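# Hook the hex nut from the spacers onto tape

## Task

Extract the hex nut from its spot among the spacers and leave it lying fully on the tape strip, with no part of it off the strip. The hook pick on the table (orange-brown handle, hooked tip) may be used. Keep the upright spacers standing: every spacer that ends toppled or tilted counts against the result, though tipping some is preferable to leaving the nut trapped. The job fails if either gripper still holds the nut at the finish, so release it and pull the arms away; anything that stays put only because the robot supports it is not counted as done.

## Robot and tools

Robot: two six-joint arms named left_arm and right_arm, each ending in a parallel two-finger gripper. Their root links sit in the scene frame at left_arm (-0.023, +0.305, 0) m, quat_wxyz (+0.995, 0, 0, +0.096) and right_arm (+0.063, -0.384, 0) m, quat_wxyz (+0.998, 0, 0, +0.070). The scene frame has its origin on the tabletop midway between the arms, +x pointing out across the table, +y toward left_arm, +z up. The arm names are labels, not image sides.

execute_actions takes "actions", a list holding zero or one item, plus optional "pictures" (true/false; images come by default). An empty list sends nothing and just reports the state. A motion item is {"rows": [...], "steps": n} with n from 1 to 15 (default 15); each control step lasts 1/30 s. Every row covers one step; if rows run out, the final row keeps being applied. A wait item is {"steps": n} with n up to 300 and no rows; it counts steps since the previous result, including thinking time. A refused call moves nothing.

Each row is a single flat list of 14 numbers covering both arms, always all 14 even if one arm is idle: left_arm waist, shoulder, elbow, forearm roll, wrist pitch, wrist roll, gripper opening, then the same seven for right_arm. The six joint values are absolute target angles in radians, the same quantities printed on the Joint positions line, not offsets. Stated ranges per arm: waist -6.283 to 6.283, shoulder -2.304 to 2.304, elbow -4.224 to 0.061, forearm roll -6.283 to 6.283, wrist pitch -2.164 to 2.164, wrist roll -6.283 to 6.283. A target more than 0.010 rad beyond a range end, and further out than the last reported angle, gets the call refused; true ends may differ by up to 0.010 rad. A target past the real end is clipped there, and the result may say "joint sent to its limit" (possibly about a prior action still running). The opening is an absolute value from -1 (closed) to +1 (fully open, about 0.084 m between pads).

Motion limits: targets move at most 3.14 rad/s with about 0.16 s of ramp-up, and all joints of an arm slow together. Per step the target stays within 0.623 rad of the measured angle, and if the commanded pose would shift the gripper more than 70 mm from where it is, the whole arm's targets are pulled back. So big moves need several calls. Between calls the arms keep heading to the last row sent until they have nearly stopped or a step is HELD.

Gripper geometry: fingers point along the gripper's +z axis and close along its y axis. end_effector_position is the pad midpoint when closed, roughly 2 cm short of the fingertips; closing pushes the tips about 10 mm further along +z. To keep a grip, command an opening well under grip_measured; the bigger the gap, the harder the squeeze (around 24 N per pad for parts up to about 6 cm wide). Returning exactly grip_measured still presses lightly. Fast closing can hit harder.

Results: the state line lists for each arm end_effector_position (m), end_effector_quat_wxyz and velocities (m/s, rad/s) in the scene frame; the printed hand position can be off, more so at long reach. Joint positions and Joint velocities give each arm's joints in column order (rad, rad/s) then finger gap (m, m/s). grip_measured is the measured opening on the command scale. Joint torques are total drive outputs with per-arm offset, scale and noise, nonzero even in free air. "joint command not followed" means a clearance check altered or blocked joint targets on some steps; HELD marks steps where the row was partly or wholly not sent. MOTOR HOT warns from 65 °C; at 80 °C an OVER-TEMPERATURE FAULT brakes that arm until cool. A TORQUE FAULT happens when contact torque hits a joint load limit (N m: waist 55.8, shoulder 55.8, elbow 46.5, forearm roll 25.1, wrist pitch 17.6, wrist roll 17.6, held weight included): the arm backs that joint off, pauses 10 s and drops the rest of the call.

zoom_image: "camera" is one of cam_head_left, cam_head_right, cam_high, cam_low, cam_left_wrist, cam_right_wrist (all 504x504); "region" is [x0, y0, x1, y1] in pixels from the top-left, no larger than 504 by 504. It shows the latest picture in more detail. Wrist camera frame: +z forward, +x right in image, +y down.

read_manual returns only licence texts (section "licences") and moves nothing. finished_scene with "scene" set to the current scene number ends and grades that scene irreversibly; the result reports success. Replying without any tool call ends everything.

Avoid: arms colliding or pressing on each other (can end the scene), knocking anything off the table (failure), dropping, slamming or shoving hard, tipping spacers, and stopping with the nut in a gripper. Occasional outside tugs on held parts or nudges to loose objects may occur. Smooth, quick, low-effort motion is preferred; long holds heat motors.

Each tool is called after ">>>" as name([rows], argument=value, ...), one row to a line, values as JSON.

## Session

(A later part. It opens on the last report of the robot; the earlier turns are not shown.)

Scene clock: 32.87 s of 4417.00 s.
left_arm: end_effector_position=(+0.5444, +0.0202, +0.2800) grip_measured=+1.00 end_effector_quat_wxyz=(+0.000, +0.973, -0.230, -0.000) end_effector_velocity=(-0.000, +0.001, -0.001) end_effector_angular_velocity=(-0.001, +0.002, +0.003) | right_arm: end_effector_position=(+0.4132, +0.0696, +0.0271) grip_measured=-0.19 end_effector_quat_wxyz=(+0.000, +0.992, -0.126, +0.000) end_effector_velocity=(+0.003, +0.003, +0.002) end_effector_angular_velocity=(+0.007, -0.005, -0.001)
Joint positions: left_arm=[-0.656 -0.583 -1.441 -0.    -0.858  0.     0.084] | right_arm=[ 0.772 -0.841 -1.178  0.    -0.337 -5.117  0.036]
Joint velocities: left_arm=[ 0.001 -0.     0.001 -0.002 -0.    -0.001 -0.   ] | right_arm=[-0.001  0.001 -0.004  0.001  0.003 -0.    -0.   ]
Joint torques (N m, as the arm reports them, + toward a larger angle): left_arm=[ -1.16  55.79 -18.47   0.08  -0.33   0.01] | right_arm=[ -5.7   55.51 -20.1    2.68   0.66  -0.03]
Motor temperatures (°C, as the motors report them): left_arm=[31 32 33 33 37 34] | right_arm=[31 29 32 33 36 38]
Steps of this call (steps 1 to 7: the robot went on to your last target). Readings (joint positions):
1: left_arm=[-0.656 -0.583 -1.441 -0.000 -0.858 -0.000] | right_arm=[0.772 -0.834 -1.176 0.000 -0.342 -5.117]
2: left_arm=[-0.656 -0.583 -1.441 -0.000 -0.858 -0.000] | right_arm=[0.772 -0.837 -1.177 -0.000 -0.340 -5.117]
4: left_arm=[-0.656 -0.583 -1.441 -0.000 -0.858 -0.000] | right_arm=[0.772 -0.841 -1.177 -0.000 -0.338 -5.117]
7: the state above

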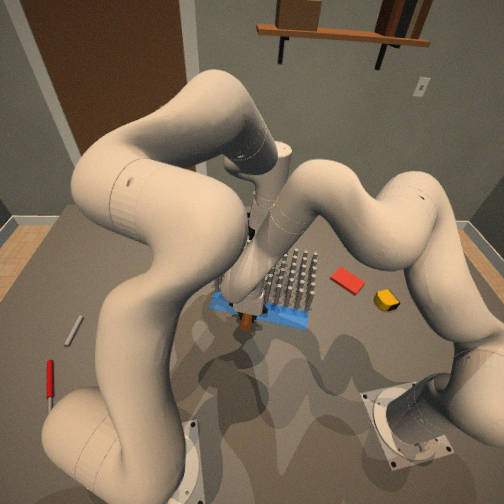

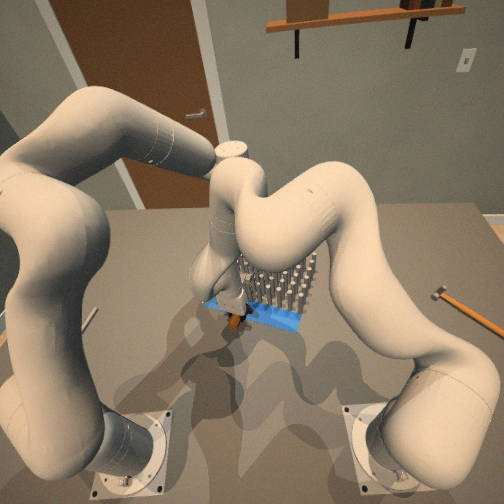

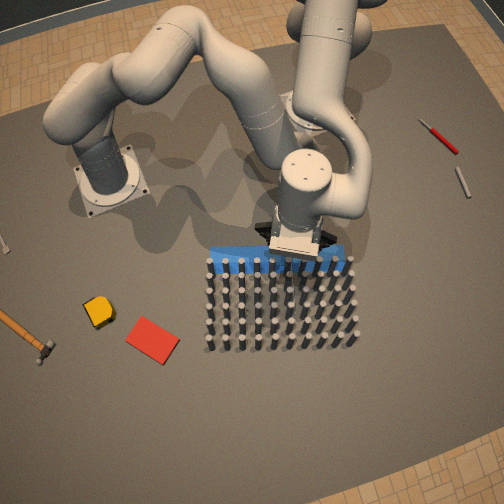

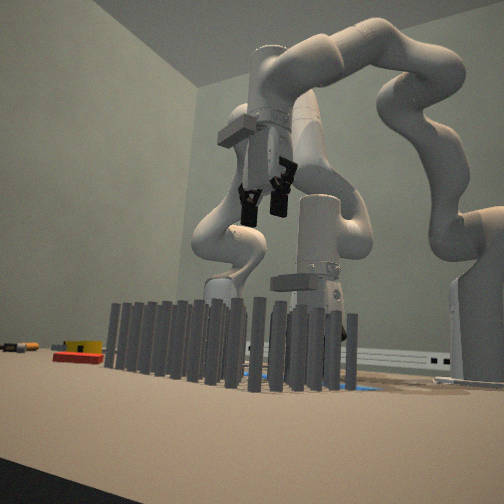

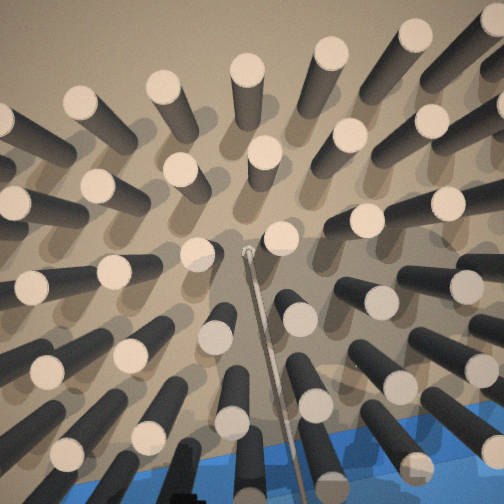

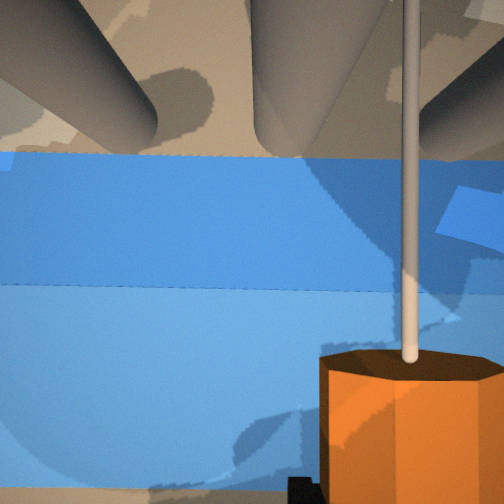

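>>> execute_actions([
  {"rows": [
[-0.6559, -0.5831, -1.4411, 0, -0.8580, 0, 1, 0.7789, -0.8391, -1.1737, 0, -0.3346, -5.1102, -1],
[-0.6559, -0.5831, -1.4411, 0, -0.8580, 0, 1, 0.7860, -0.8371, -1.1697, 0, -0.3326, -5.1031, -1],
[-0.6559, -0.5831, -1.4411, 0, -0.8580, 0, 1, 0.7930, -0.8352, -1.1658, 0, -0.3306, -5.0961, -1],
[-0.6559, -0.5831, -1.4411, 0, -0.8580, 0, 1, 0.8000, -0.8333, -1.1618, 0, -0.3286, -5.0891, -1],
[-0.6559, -0.5831, -1.4411, 0, -0.8580, 0, 1, 0.8071, -0.8314, -1.1579, 0, -0.3266, -5.0821, -1],
[-0.6559, -0.5831, -1.4411, 0, -0.8580, 0, 1, 0.8141, -0.8294, -1.1540, 0, -0.3245, -5.0750, -1],
[-0.6559, -0.5831, -1.4411, 0, -0.8580, 0, 1, 0.8211, -0.8275, -1.1500, 0, -0.3225, -5.0680, -1],
[-0.6559, -0.5831, -1.4411, 0, -0.8580, 0, 1, 0.8281, -0.8256, -1.1461, 0, -0.3205, -5.0610, -1],
[-0.6559, -0.5831, -1.4411, 0, -0.8580, 0, 1, 0.8352, -0.8236, -1.1421, 0, -0.3185, -5.0539, -1],
[-0.6559, -0.5831, -1.4411, 0, -0.8580, 0, 1, 0.8422, -0.8217, -1.1382, 0, -0.3165, -5.0469, -1]
], "steps": 15},
], pictures=true)

Scene clock: 35.27 s of 4417.00 s.
left_arm: end_effector_position=(+0.5444, +0.0202, +0.2800) grip_measured=+1.00 end_effector_quat_wxyz=(+0.000, +0.973, -0.230, -0.000) end_effector_velocity=(+0.000, +0.000, +0.000) end_effector_angular_velocity=(+0.001, -0.001, -0.002) | right_arm: end_effector_position=(+0.3741, +0.0828, +0.0269) grip_measured=-0.19 end_effector_quat_wxyz=(+0.000, +0.992, -0.126, -0.000) end_effector_velocity=(-0.005, +0.001, +0.000) end_effector_angular_velocity=(+0.003, -0.002, -0.012)
Joint positions: left_arm=[-0.656 -0.583 -1.441 -0.    -0.858 -0.     0.084] | right_arm=[ 0.841 -0.822 -1.139  0.    -0.317 -5.048  0.036]
Joint velocities: left_arm=[-0.     0.     0.     0.002 -0.     0.001 -0.   ] | right_arm=[ 0.009  0.004  0.008  0.     0.007  0.021 -0.   ]
Joint torques (N m, as the arm reports them, + toward a larger angle): left_arm=[ -3.48  55.39 -20.     1.12  -0.44  -0.18] | right_arm=[ -6.56  55.51 -20.42   2.64   0.85  -0.32]
Motor temperatures (°C, as the motors report them): left_arm=[31 32 33 33 37 34] | right_arm=[31 29 32 33 36 38]
Steps of this call (steps 1 to 30: the robot went on to your last target; steps 31 to 57: nothing new was sent; steps 58 to 72: all 15 steps of this action). Readings (joint positions):
58: left_arm=[-0.656 -0.583 -1.441 -0.000 -0.858 -0.000] | right_arm=[0.772 -0.841 -1.178 -0.000 -0.337 -5.117]
59: left_arm=[-0.656 -0.583 -1.441 0.000 -0.858 0.000] | right_arm=[0.773 -0.840 -1.177 -0.000 -0.336 -5.115]
61: left_arm=[-0.656 -0.583 -1.441 0.000 -0.858 0.000] | right_arm=[0.782 -0.838 -1.171 -0.000 -0.333 -5.106]
65: left_arm=[-0.656 -0.583 -1.441 -0.000 -0.858 0.000] | right_arm=[0.809 -0.831 -1.157 0.000 -0.326 -5.080]
72: the state above

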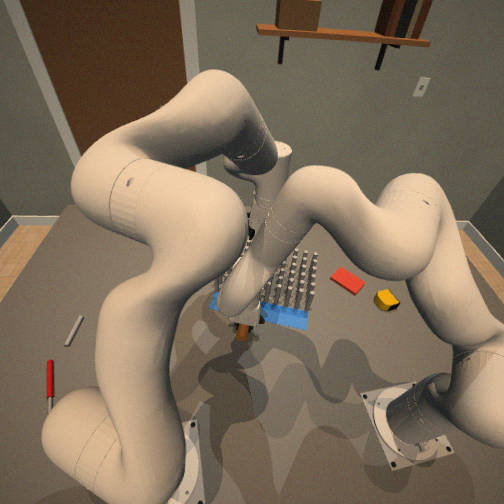

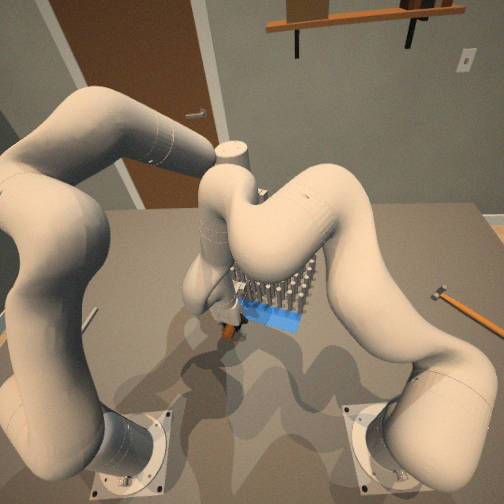

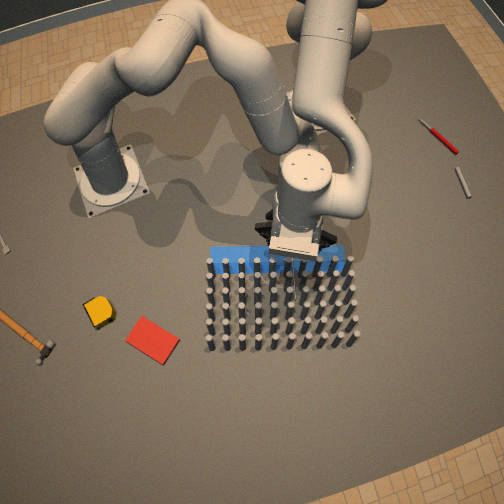

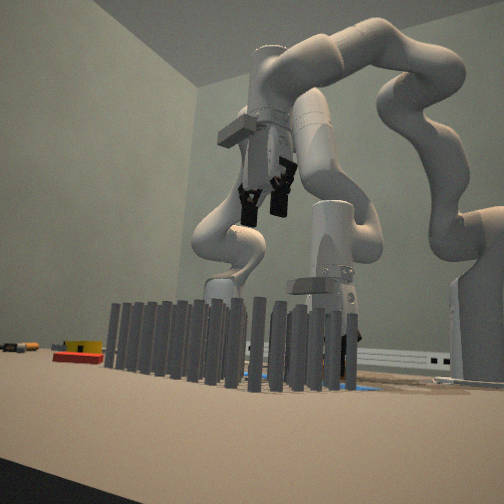

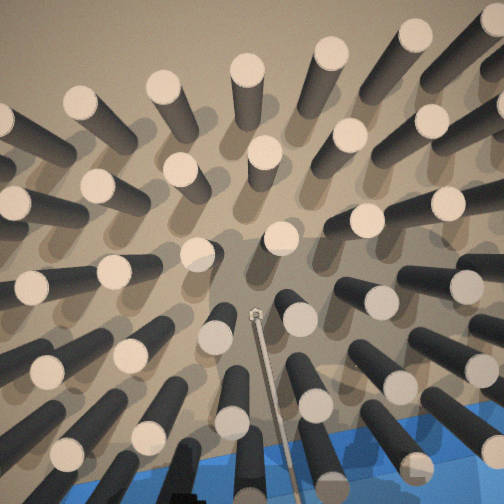

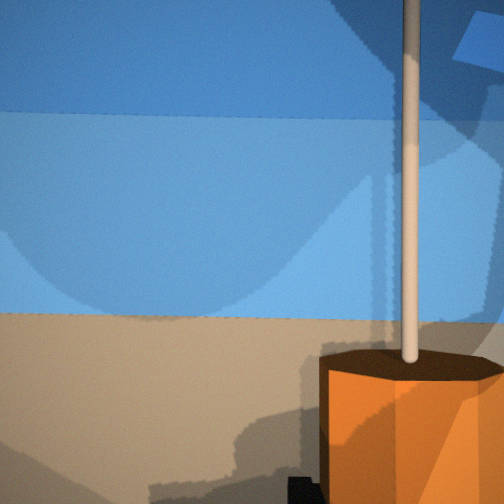

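>>> execute_actions([
  {"rows": [
[-0.6559, -0.5831, -1.4411, 0, -0.8580, 0, 1, 0.8508, -0.8194, -1.1335, 0, -0.3141, -5.0383, -1],
[-0.6559, -0.5831, -1.4411, 0, -0.8580, 0, 1, 0.8594, -0.8171, -1.1288, 0, -0.3117, -5.0297, -1],
[-0.6559, -0.5831, -1.4411, 0, -0.8580, 0, 1, 0.8680, -0.8148, -1.1241, 0, -0.3093, -5.0211, -1],
[-0.6559, -0.5831, -1.4411, 0, -0.8580, 0, 1, 0.8766, -0.8124, -1.1193, 0, -0.3069, -5.0125, -1],
[-0.6559, -0.5831, -1.4411, 0, -0.8580, 0, 1, 0.8852, -0.8101, -1.1146, 0, -0.3045, -5.0039, -1],
[-0.6559, -0.5831, -1.4411, 0, -0.8580, 0, 1, 0.8938, -0.8078, -1.1099, 0, -0.3021, -4.9953, -1],
[-0.6559, -0.5831, -1.4411, 0, -0.8580, 0, 1, 0.9024, -0.8055, -1.1052, 0, -0.2997, -4.9867, -1],
[-0.6559, -0.5831, -1.4411, 0, -0.8580, 0, 1, 0.9113, -0.8036, -1.1014, 0, -0.2978, -4.9778, -1],
[-0.6559, -0.5831, -1.4411, 0, -0.8580, 0, 1, 0.9202, -0.8018, -1.0976, 0, -0.2958, -4.9689, -1],
[-0.6559, -0.5831, -1.4411, 0, -0.8580, 0, 1, 0.9291, -0.7999, -1.0938, 0, -0.2939, -4.9600, -1],
[-0.6559, -0.5831, -1.4411, 0, -0.8580, 0, 1, 0.9379, -0.7981, -1.0901, 0, -0.2920, -4.9512, -1],
[-0.6559, -0.5831, -1.4411, 0, -0.8580, 0, 1, 0.9468, -0.7962, -1.0863, 0, -0.2901, -4.9423, -1],
[-0.6559, -0.5831, -1.4411, 0, -0.8580, 0, 1, 0.9557, -0.7944, -1.0825, 0, -0.2881, -4.9334, -1],
[-0.6559, -0.5831, -1.4411, 0, -0.8580, 0, 1, 0.9646, -0.7925, -1.0787, 0, -0.2862, -4.9245, -1]
], "steps": 14},
], pictures=false)

>>> execute_actions([
  {"rows": [
[-0.6559, -0.5831, -1.4411, 0, -0.8580, 0, 1, 0.9726, -0.7913, -1.0762, 0, -0.2849, -4.9165, -1],
[-0.6559, -0.5831, -1.4411, 0, -0.8580, 0, 1, 0.9806, -0.7901, -1.0737, 0, -0.2837, -4.9085, -1],
[-0.6559, -0.5831, -1.4411, 0, -0.8580, 0, 1, 0.9886, -0.7889, -1.0713, 0, -0.2824, -4.9005, -1],
[-0.6559, -0.5831, -1.4411, 0, -0.8580, 0, 1, 0.9966, -0.7877, -1.0688, 0, -0.2812, -4.8925, -1],
[-0.6559, -0.5831, -1.4411, 0, -0.8580, 0, 1, 1.0046, -0.7864, -1.0663, 0, -0.2799, -4.8845, -1],
[-0.6559, -0.5831, -1.4411, 0, -0.8580, 0, 1, 1.0126, -0.7852, -1.0638, 0, -0.2786, -4.8765, -1],
[-0.6559, -0.5831, -1.4411, 0, -0.8580, 0, 1, 1.0206, -0.7840, -1.0614, 0, -0.2774, -4.8685, -1],
[-0.6559, -0.5831, -1.4411, 0, -0.8580, 0, 1, 1.0286, -0.7828, -1.0589, 0, -0.2761, -4.8605, -1],
[-0.6559, -0.5831, -1.4411, 0, -0.8580, 0, 1, 1.0355, -0.7820, -1.0573, 0, -0.2753, -4.8536, -1],
[-0.6559, -0.5831, -1.4411, 0, -0.8580, 0, 1, 1.0425, -0.7813, -1.0558, 0, -0.2745, -4.8467, -1],
[-0.6559, -0.5831, -1.4411, 0, -0.8580, 0, 1, 1.0494, -0.7805, -1.0542, 0, -0.2737, -4.8397, -1],
[-0.6559, -0.5831, -1.4411, 0, -0.8580, 0, 1, 1.0563, -0.7797, -1.0526, 0, -0.2729, -4.8328, -1]
], "steps": 15},
], pictures=true)

Scene clock: 39.40 s of 4417.00 s.
left_arm: end_effector_position=(+0.5444, +0.0202, +0.2800) grip_measured=+1.00 end_effector_quat_wxyz=(+0.000, +0.973, -0.230, -0.000) end_effector_velocity=(+0.000, -0.000, +0.001) end_effector_angular_velocity=(-0.001, -0.001, +0.001) | right_arm: end_effector_position=(+0.3193, +0.0975, +0.0270) grip_measured=-0.19 end_effector_quat_wxyz=(+0.000, +0.992, -0.126, -0.000) end_effector_velocity=(-0.144, +0.036, +0.000) end_effector_angular_velocity=(+0.000, -0.000, +0.002)
Joint positions: left_arm=[-0.656 -0.583 -1.441  0.    -0.858 -0.     0.084] | right_arm=[ 0.94  -0.798 -1.089  0.    -0.292 -4.949  0.036]
Joint velocities: left_arm=[-0.     0.001 -0.    -0.    -0.    -0.001  0.   ] | right_arm=[ 0.264  0.055  0.112 -0.001  0.058  0.263  0.   ]
Joint torques (N m, as the arm reports them, + toward a larger angle): left_arm=[ -1.41  54.   -18.98   1.4   -0.24   0.2 ] | right_arm=[ -8.73  53.82 -18.98   2.42   0.59  -0.21]
Motor temperatures (°C, as the motors report them): left_arm=[31 32 33 33 37 34] | right_arm=[31 30 32 33 36 38]
Steps of this call (steps 1 to 15: the robot went on to your last target; steps 16 to 90: nothing new was sent; then 0.67 s passed at rest; steps 91 to 104: all 14 steps of this action). Readings (joint positions):
91: left_arm=[-0.656 -0.583 -1.441 0.000 -0.858 -0.000] | right_arm=[0.842 -0.822 -1.138 -0.000 -0.316 -5.047]
92: left_arm=[-0.656 -0.583 -1.441 0.000 -0.858 -0.000] | right_arm=[0.844 -0.821 -1.137 -0.000 -0.316 -5.044]
94: left_arm=[-0.656 -0.583 -1.441 -0.000 -0.858 -0.000] | right_arm=[0.855 -0.818 -1.131 -0.000 -0.313 -5.033]
98: left_arm=[-0.656 -0.583 -1.441 -0.000 -0.858 0.000] | right_arm=[0.888 -0.809 -1.113 0.000 -0.304 -5.002]
104: the state above

Scene clock: 39.90 s of 4417.00 s.
left_arm: end_effector_position=(+0.5444, +0.0202, +0.2800) grip_measured=+1.00 end_effector_quat_wxyz=(+0.000, +0.973, -0.230, -0.000) end_effector_velocity=(-0.000, -0.001, -0.000) end_effector_angular_velocity=(-0.001, +0.001, +0.000) | right_arm: end_effector_position=(+0.2592, +0.1126, +0.0270) grip_measured=-0.19 end_effector_quat_wxyz=(+0.000, +0.992, -0.126, -0.000) end_effector_velocity=(-0.038, +0.008, -0.001) end_effector_angular_velocity=(-0.002, +0.001, -0.004)
Joint positions: left_arm=[-0.656 -0.583 -1.441 -0.    -0.858  0.     0.084] | right_arm=[ 1.053 -0.78  -1.053  0.    -0.273 -4.837  0.036]
Joint velocities: left_arm=[-0.001 -0.     0.    -0.002 -0.    -0.    -0.   ] | right_arm=[0.07  0.008 0.019 0.001 0.009 0.073 0.   ]
Joint torques (N m, as the arm reports them, + toward a larger angle): left_arm=[ -2.56  55.91 -18.95   1.4   -0.19   0.05] | right_arm=[-12.74  53.06 -19.76   2.62   0.74  -0.02]
Motor temperatures (°C, as the motors report them): left_arm=[31 32 33 33 37 34] | right_arm=[31 30 32 33 36 38]
Steps of this call (steps 1 to 15: all 15 steps of this action). Readings (joint positions):
1: left_arm=[-0.656 -0.583 -1.441 -0.000 -0.858 0.000] | right_arm=[0.949 -0.796 -1.085 0.000 -0.290 -4.940]
2: left_arm=[-0.656 -0.583 -1.441 0.000 -0.858 -0.000] | right_arm=[0.958 -0.794 -1.082 0.000 -0.288 -4.932]
4: left_arm=[-0.656 -0.583 -1.441 -0.000 -0.858 -0.000] | right_arm=[0.974 -0.791 -1.076 0.000 -0.285 -4.915]
8: left_arm=[-0.656 -0.583 -1.441 -0.000 -0.858 -0.000] | right_arm=[1.007 -0.786 -1.066 0.000 -0.280 -4.883]
15: the state above

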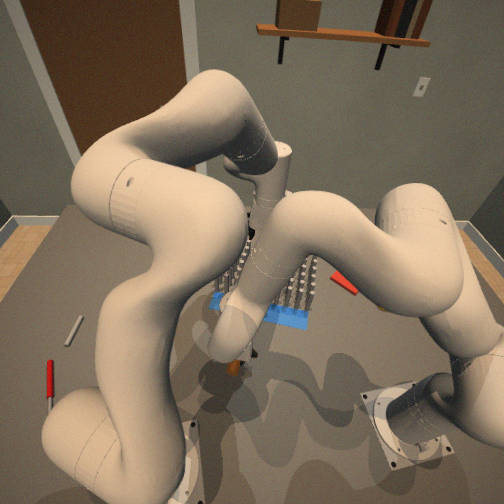

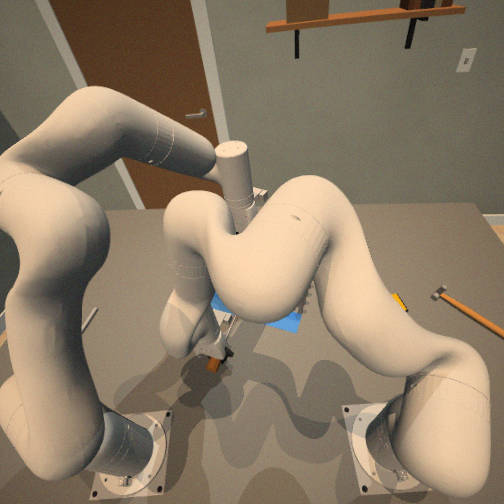

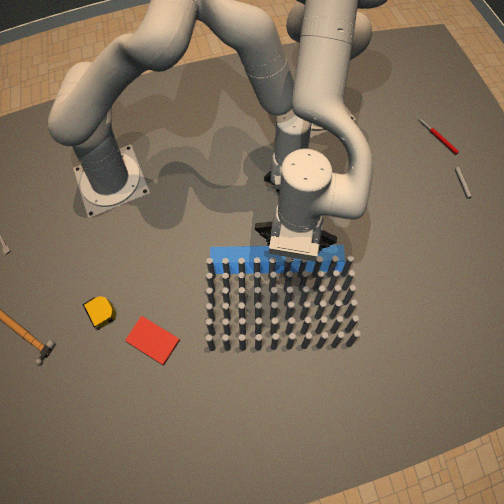

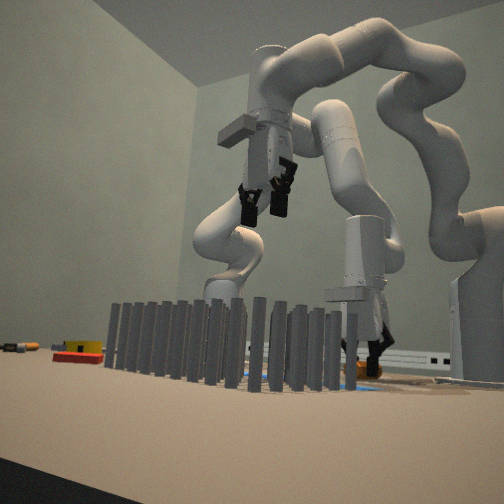

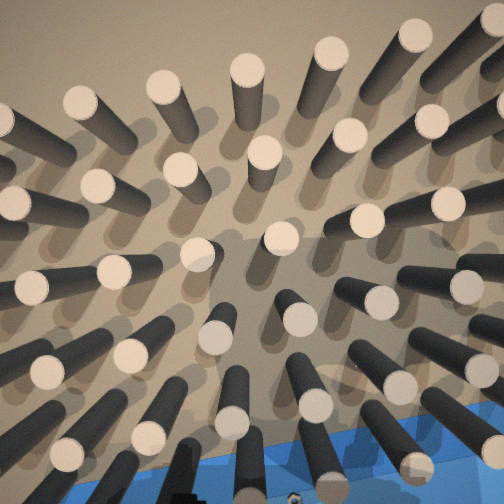

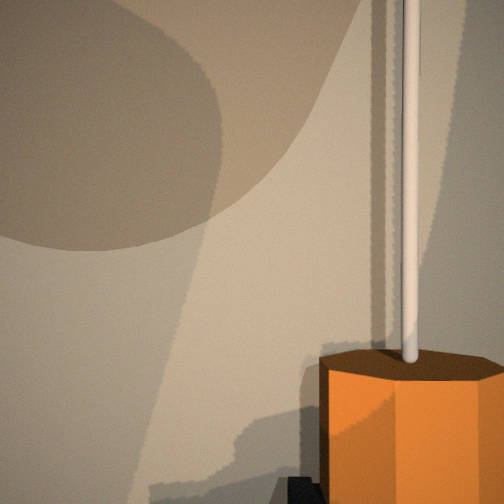

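>>> execute_actions([
  {"rows": [
[-0.6559, -0.5831, -1.4411, 0, -0.8580, 0, 1, 1.0563, -0.7685, -1.0504, 0, -0.2819, -4.8328, -1],
[-0.6559, -0.5831, -1.4411, 0, -0.8580, 0, 1, 1.0563, -0.7573, -1.0482, 0, -0.2909, -4.8328, -1],
[-0.6559, -0.5831, -1.4411, 0, -0.8580, 0, 1, 1.0563, -0.7461, -1.0460, 0, -0.2999, -4.8328, -1],
[-0.6559, -0.5831, -1.4411, 0, -0.8580, 0, 1, 1.0563, -0.7349, -1.0438, 0, -0.3089, -4.8328, -1],
[-0.6559, -0.5831, -1.4411, 0, -0.8580, 0, 1, 1.0563, -0.7237, -1.0415, 0, -0.3178, -4.8328, -1],
[-0.6559, -0.5831, -1.4411, 0, -0.8580, 0, 1, 1.0563, -0.7125, -1.0393, 0, -0.3268, -4.8328, -1],
[-0.6559, -0.5831, -1.4411, 0, -0.8580, 0, 1, 1.0563, -0.7013, -1.0371, 0, -0.3358, -4.8328, -1],
[-0.6559, -0.5831, -1.4411, 0, -0.8580, 0, 1, 1.0563, -0.6901, -1.0349, 0, -0.3448, -4.8328, -1],
[-0.6559, -0.5831, -1.4411, 0, -0.8580, 0, 1, 1.0563, -0.6901, -1.0349, 0, -0.3448, -4.8328, -1],
[-0.6559, -0.5831, -1.4411, 0, -0.8580, 0, 1, 1.0563, -0.6901, -1.0349, 0, -0.3448, -4.8328, -1],
[-0.2, -0.4, -1.2, 0, -0.8, 0, 1, 1.2080, -0.6840, -1.0230, 0, -0.3390, -4.6811, -1]
], "steps": 15},
], pictures=false)

>>> execute_actions([
  {"steps": 15},
], pictures=false)

>>> execute_actions([
  {"rows": [
[-0.2, -0.4, -1.2, 0, -0.8, 0, 1, 1.2080, -0.7718, -1.0404, 0, -0.2686, -4.6811, -1]
], "steps": 12},
], pictures=false)

>>> execute_actions([
  {"rows": [
[-0.2, -0.4, -1.2, 0, -0.8, 0, 1, 1.2080, -0.7718, -1.0404, 0, -0.2686, -4.6811, 1]
], "steps": 9},
], pictures=false)

>>> execute_actions([
  {"rows": [
[-0.2, -0.4, -1.2, 0, -0.8, 0, 1, 1.2080, -0.59, -1.022, 0, -0.432, -4.6811, 1]
], "steps": 15},
], pictures=true)

>>> zoom_image(camera="cam_high", region=[190, 220, 380, 360])

Scene clock: 43.03 s of 4417.00 s.
left_arm: end_effector_position=(+0.5539, +0.0723, +0.2823) grip_measured=+1.00 end_effector_quat_wxyz=(+0.000, +0.982, -0.190, -0.000) end_effector_velocity=(+0.087, +0.551, +0.033) end_effector_angular_velocity=(-0.000, -0.014, +0.870) | right_arm: end_effector_position=(+0.2116, +0.1264, +0.0695) grip_measured=-0.19 end_effector_quat_wxyz=(-0.000, +0.992, -0.128, +0.000) end_effector_velocity=(-0.531, +0.119, -0.004) end_effector_angular_velocity=(-0.029, +0.010, +0.114)
Joint positions: left_arm=[-0.574 -0.55  -1.397 -0.    -0.847  0.     0.084] | right_arm=[ 1.146 -0.687 -1.028 -0.    -0.34  -4.741  0.036]
Joint velocities: left_arm=[ 0.872  0.342  0.429  0.006  0.1   -0.002  0.   ] | right_arm=[1.022 0.036 0.082 0.002 0.015 0.905 0.   ]
Joint torques (N m, as the arm reports them, + toward a larger angle): left_arm=[-20.66  47.07 -19.75   1.21  -0.27  -0.09] | right_arm=[-30.64  52.89 -18.74   2.62   0.61  -0.42]
Motor temperatures (°C, as the motors report them): left_arm=[31 32 33 33 37 34] | right_arm=[31 30 32 33 36 38]
Steps of this call (steps 1 to 15: the robot went on to your last target; steps 16 to 79: nothing new was sent; steps 80 to 94: all 15 steps of this action). Readings (joint positions):
80: left_arm=[-0.656 -0.583 -1.441 0.000 -0.858 -0.000] | right_arm=[1.056 -0.780 -1.053 0.000 -0.273 -4.833]
81: left_arm=[-0.656 -0.583 -1.441 0.000 -0.858 0.000] | right_arm=[1.056 -0.777 -1.052 -0.000 -0.276 -4.833]
83: left_arm=[-0.656 -0.583 -1.441 -0.000 -0.858 -0.000] | right_arm=[1.056 -0.764 -1.049 -0.000 -0.287 -4.833]
87: left_arm=[-0.656 -0.583 -1.441 -0.000 -0.858 -0.000] | right_arm=[1.056 -0.721 -1.041 0.000 -0.320 -4.833]
94: the state above

Scene clock: 43.53 s of 4417.00 s.
left_arm: end_effector_position=(+0.5397, +0.2963, +0.2896) grip_measured=+1.00 end_effector_quat_wxyz=(-0.000, +1.000, -0.007, -0.000) end_effector_velocity=(-0.023, +0.073, -0.000) end_effector_angular_velocity=(+0.000, -0.001, +0.127) | right_arm: end_effector_position=(+0.1796, +0.1328, +0.0699) grip_measured=-0.19 end_effector_quat_wxyz=(+0.000, +0.992, -0.127, +0.000) end_effector_velocity=(-0.002, +0.001, +0.001) end_effector_angular_velocity=(+0.002, -0.001, +0.003)
Joint positions: left_arm=[-0.206 -0.403 -1.204  0.    -0.801 -0.     0.084] | right_arm=[ 1.208 -0.684 -1.023 -0.    -0.339 -4.681  0.036]
Joint velocities: left_arm=[ 0.128  0.056  0.078  0.001  0.023  0.    -0.   ] | right_arm=[ 0.003  0.    -0.001 -0.001  0.001  0.001  0.   ]
Joint torques (N m, as the arm reports them, + toward a larger angle): left_arm=[-15.72  37.3  -20.7    1.09  -0.24  -0.3 ] | right_arm=[ -6.46  50.74 -19.24   2.58   0.66  -0.1 ]
Motor temperatures (°C, as the motors report them): left_arm=[31 32 33 33 37 34] | right_arm=[31 30 32 33 36 38]
Steps of this call (steps 1 to 15: the robot went on to your last target). Readings (joint positions):
1: left_arm=[-0.547 -0.539 -1.383 0.000 -0.844 -0.000] | right_arm=[1.176 -0.686 -1.026 0.000 -0.339 -4.715]
2: left_arm=[-0.521 -0.528 -1.369 0.000 -0.840 0.000] | right_arm=[1.194 -0.685 -1.024 0.000 -0.339 -4.699]
4: left_arm=[-0.468 -0.507 -1.341 0.000 -0.834 -0.000] | right_arm=[1.205 -0.685 -1.023 0.000 -0.339 -4.686]
8: left_arm=[-0.360 -0.464 -1.284 0.000 -0.820 -0.000] | right_arm=[1.206 -0.684 -1.023 -0.000 -0.339 -4.682]
15: the state above

Scene clock: 43.93 s of 4417.00 s.
left_arm: end_effector_position=(+0.5386, +0.2996, +0.2895) grip_measured=+1.00 end_effector_quat_wxyz=(+0.000, +1.000, -0.004, +0.000) end_effector_velocity=(-0.000, +0.002, +0.000) end_effector_angular_velocity=(+0.001, +0.000, +0.002) | right_arm: end_effector_position=(+0.1795, +0.1335, +0.0288) grip_measured=-0.19 end_effector_quat_wxyz=(-0.001, +0.992, -0.126, +0.000) end_effector_velocity=(+0.000, +0.001, -0.001) end_effector_angular_velocity=(+0.002, -0.000, +0.001)
Joint positions: left_arm=[-0.2   -0.4   -1.2   -0.    -0.8    0.     0.084] | right_arm=[ 1.208 -0.771 -1.041  0.    -0.269 -4.681  0.036]
Joint velocities: left_arm=[ 0.004  0.001  0.001  0.001 -0.     0.001  0.   ] | right_arm=[ 0.    -0.002 -0.     0.     0.003 -0.001  0.   ]
Joint torques (N m, as the arm reports them, + toward a larger angle): left_arm=[ -1.67  41.93 -18.34   0.72  -0.35  -0.04] | right_arm=[ -6.77  52.83 -17.92   2.79   0.6   -0.05]
Motor temperatures (°C, as the motors report them): left_arm=[31 32 33 33 37 34] | right_arm=[31 30 32 33 36 38]
Steps of this call (steps 1 to 12: all 12 steps of this action). Readings (joint positions):
1: left_arm=[-0.204 -0.402 -1.202 0.000 -0.801 -0.000] | right_arm=[1.208 -0.684 -1.023 -0.000 -0.339 -4.681]
2: left_arm=[-0.203 -0.401 -1.201 -0.000 -0.800 -0.000] | right_arm=[1.208 -0.689 -1.025 -0.000 -0.334 -4.681]
4: left_arm=[-0.202 -0.401 -1.201 -0.000 -0.800 0.000] | right_arm=[1.208 -0.730 -1.035 0.000 -0.299 -4.681]
8: left_arm=[-0.201 -0.400 -1.200 -0.000 -0.800 0.000] | right_arm=[1.208 -0.772 -1.038 -0.000 -0.271 -4.681]
12: the state above

Scene clock: 44.23 s of 4417.00 s.
left_arm: end_effector_position=(+0.5385, +0.2998, +0.2895) grip_measured=+1.00 end_effector_quat_wxyz=(+0.000, +1.000, -0.004, -0.000) end_effector_velocity=(+0.000, -0.001, +0.000) end_effector_angular_velocity=(-0.001, -0.001, -0.001) | right_arm: end_effector_position=(+0.1794, +0.1331, +0.0282) grip_measured=+1.00 end_effector_quat_wxyz=(-0.000, +0.992, -0.126, +0.000) end_effector_velocity=(-0.000, -0.001, -0.001) end_effector_angular_velocity=(-0.003, +0.000, +0.001)
Joint positions: left_arm=[-0.2   -0.4   -1.2   -0.    -0.8    0.     0.084] | right_arm=[ 1.208 -0.772 -1.04  -0.    -0.269 -4.681  0.084]
Joint velocities: left_arm=[-0.001  0.    -0.001 -0.001 -0.     0.     0.   ] | right_arm=[ 0.    -0.001  0.001 -0.001 -0.    -0.     0.004]
Joint torques (N m, as the arm reports them, + toward a larger angle): left_arm=[ -1.75  46.25 -18.67   0.43  -0.13  -0.04] | right_arm=[ -6.85  52.1  -17.95   2.53   0.74  -0.08]
Motor temperatures (°C, as the motors report them): left_arm=[31 32 33 33 37 34] | right_arm=[31 30 32 33 36 38]
Steps of this call (steps 1 to 9: all 9 steps of this action). Readings (joint positions):
1: left_arm=[-0.200 -0.400 -1.200 -0.000 -0.800 0.000] | right_arm=[1.208 -0.771 -1.041 0.000 -0.269 -4.681]
2: left_arm=[-0.200 -0.400 -1.200 -0.000 -0.800 0.000] | right_arm=[1.208 -0.771 -1.041 0.000 -0.269 -4.681]
4: left_arm=[-0.200 -0.400 -1.200 -0.000 -0.800 0.000] | right_arm=[1.208 -0.771 -1.041 0.000 -0.269 -4.681]
8: left_arm=[-0.200 -0.400 -1.200 -0.000 -0.800 0.000] | right_arm=[1.208 -0.772 -1.040 -0.000 -0.269 -4.681]
9: the state above

Scene clock: 44.73 s of 4417.00 s.
left_arm: end_effector_position=(+0.5385, +0.2999, +0.2895) grip_measured=+1.00 end_effector_quat_wxyz=(+0.000, +1.000, -0.004, -0.000) end_effector_velocity=(-0.000, +0.001, -0.000) end_effector_angular_velocity=(+0.001, +0.000, -0.001) | right_arm: end_effector_position=(+0.1797, +0.1341, +0.1183) grip_measured=+1.00 end_effector_quat_wxyz=(+0.001, +0.992, -0.126, -0.000) end_effector_velocity=(+0.001, +0.003, +0.005) end_effector_angular_velocity=(+0.008, -0.002, -0.000)
Joint positions: left_arm=[-0.2   -0.4   -1.2   -0.    -0.8    0.     0.084] | right_arm=[ 1.208 -0.592 -1.021 -0.    -0.432 -4.681  0.084]
Joint velocities: left_arm=[ 0.    -0.     0.     0.002  0.     0.    -0.   ] | right_arm=[-0.     0.008 -0.002  0.    -0.002  0.     0.   ]
Joint torques (N m, as the arm reports them, + toward a larger angle): left_arm=[  0.4   46.28 -19.9    1.64  -0.3   -0.28] | right_arm=[ -7.47  51.5  -21.42   2.62   0.68  -0.12]
Motor temperatures (°C, as the motors report them): left_arm=[31 32 33 33 37 34] | right_arm=[31 30 32 33 36 38]
Steps of this call (steps 1 to 15: all 15 steps of this action). Readings (joint positions):
1: left_arm=[-0.200 -0.400 -1.200 -0.000 -0.800 0.000] | right_arm=[1.208 -0.771 -1.040 0.000 -0.269 -4.681]
2: left_arm=[-0.200 -0.400 -1.200 -0.000 -0.800 0.000] | right_arm=[1.208 -0.767 -1.039 -0.000 -0.275 -4.681]
4: left_arm=[-0.200 -0.400 -1.200 -0.000 -0.800 0.000] | right_arm=[1.208 -0.718 -1.031 -0.000 -0.324 -4.681]
8: left_arm=[-0.200 -0.400 -1.200 -0.000 -0.800 0.000] | right_arm=[1.208 -0.602 -1.027 0.000 -0.416 -4.681]
15: the state above

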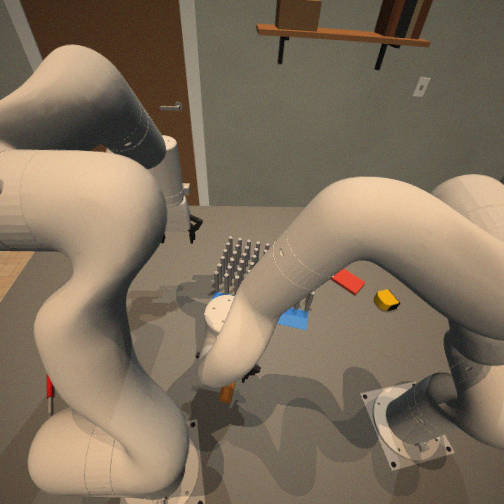

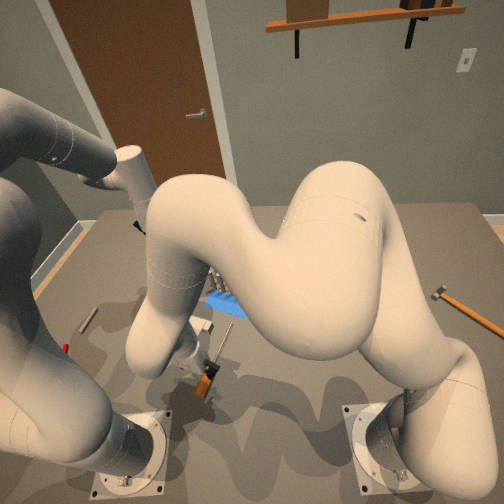

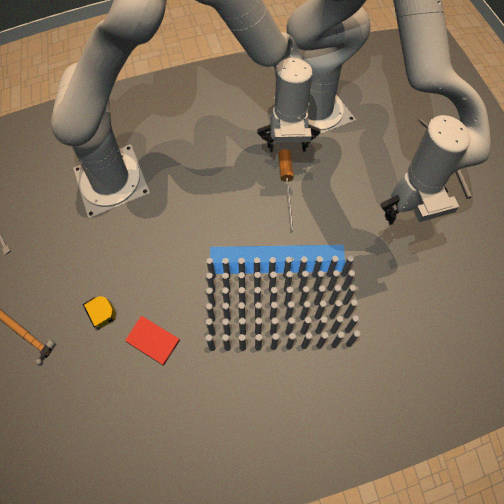

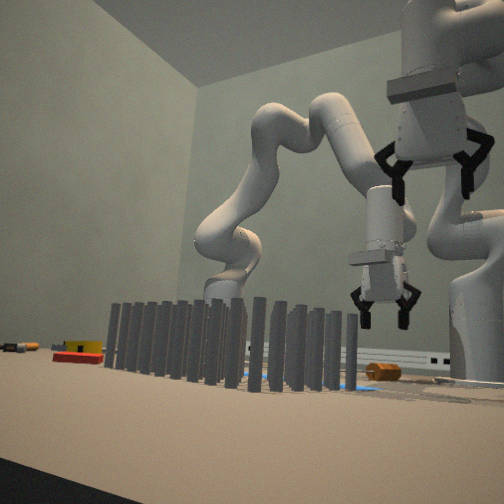

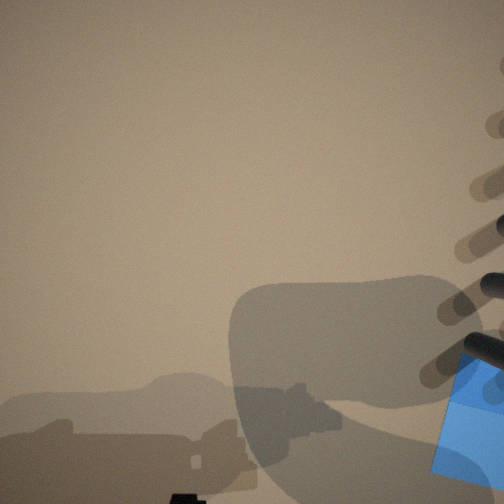

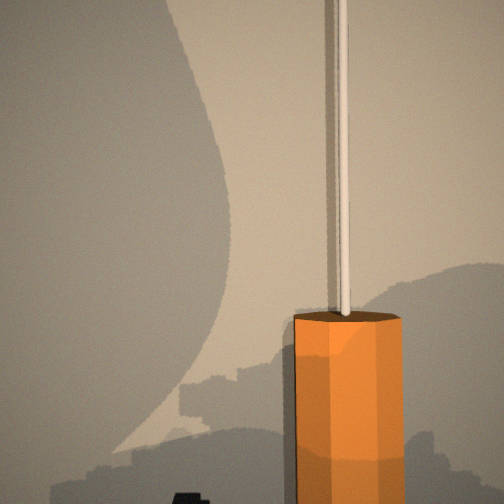

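Region (190, 220, 380, 360) of cam_high's 504x504 image, scaled by 2.653, with more detail than that image has; it fills the top 371 rows of this view, and the rest is white.

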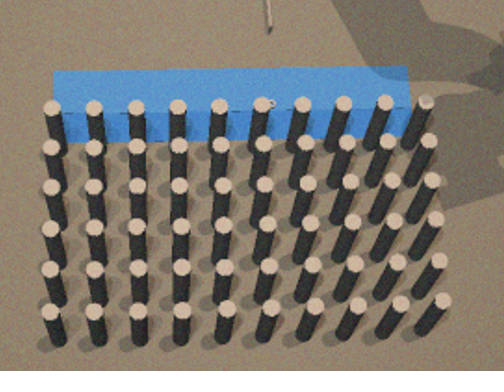

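>>> finished_scene(scene=2)

The scene is finished: the task was done.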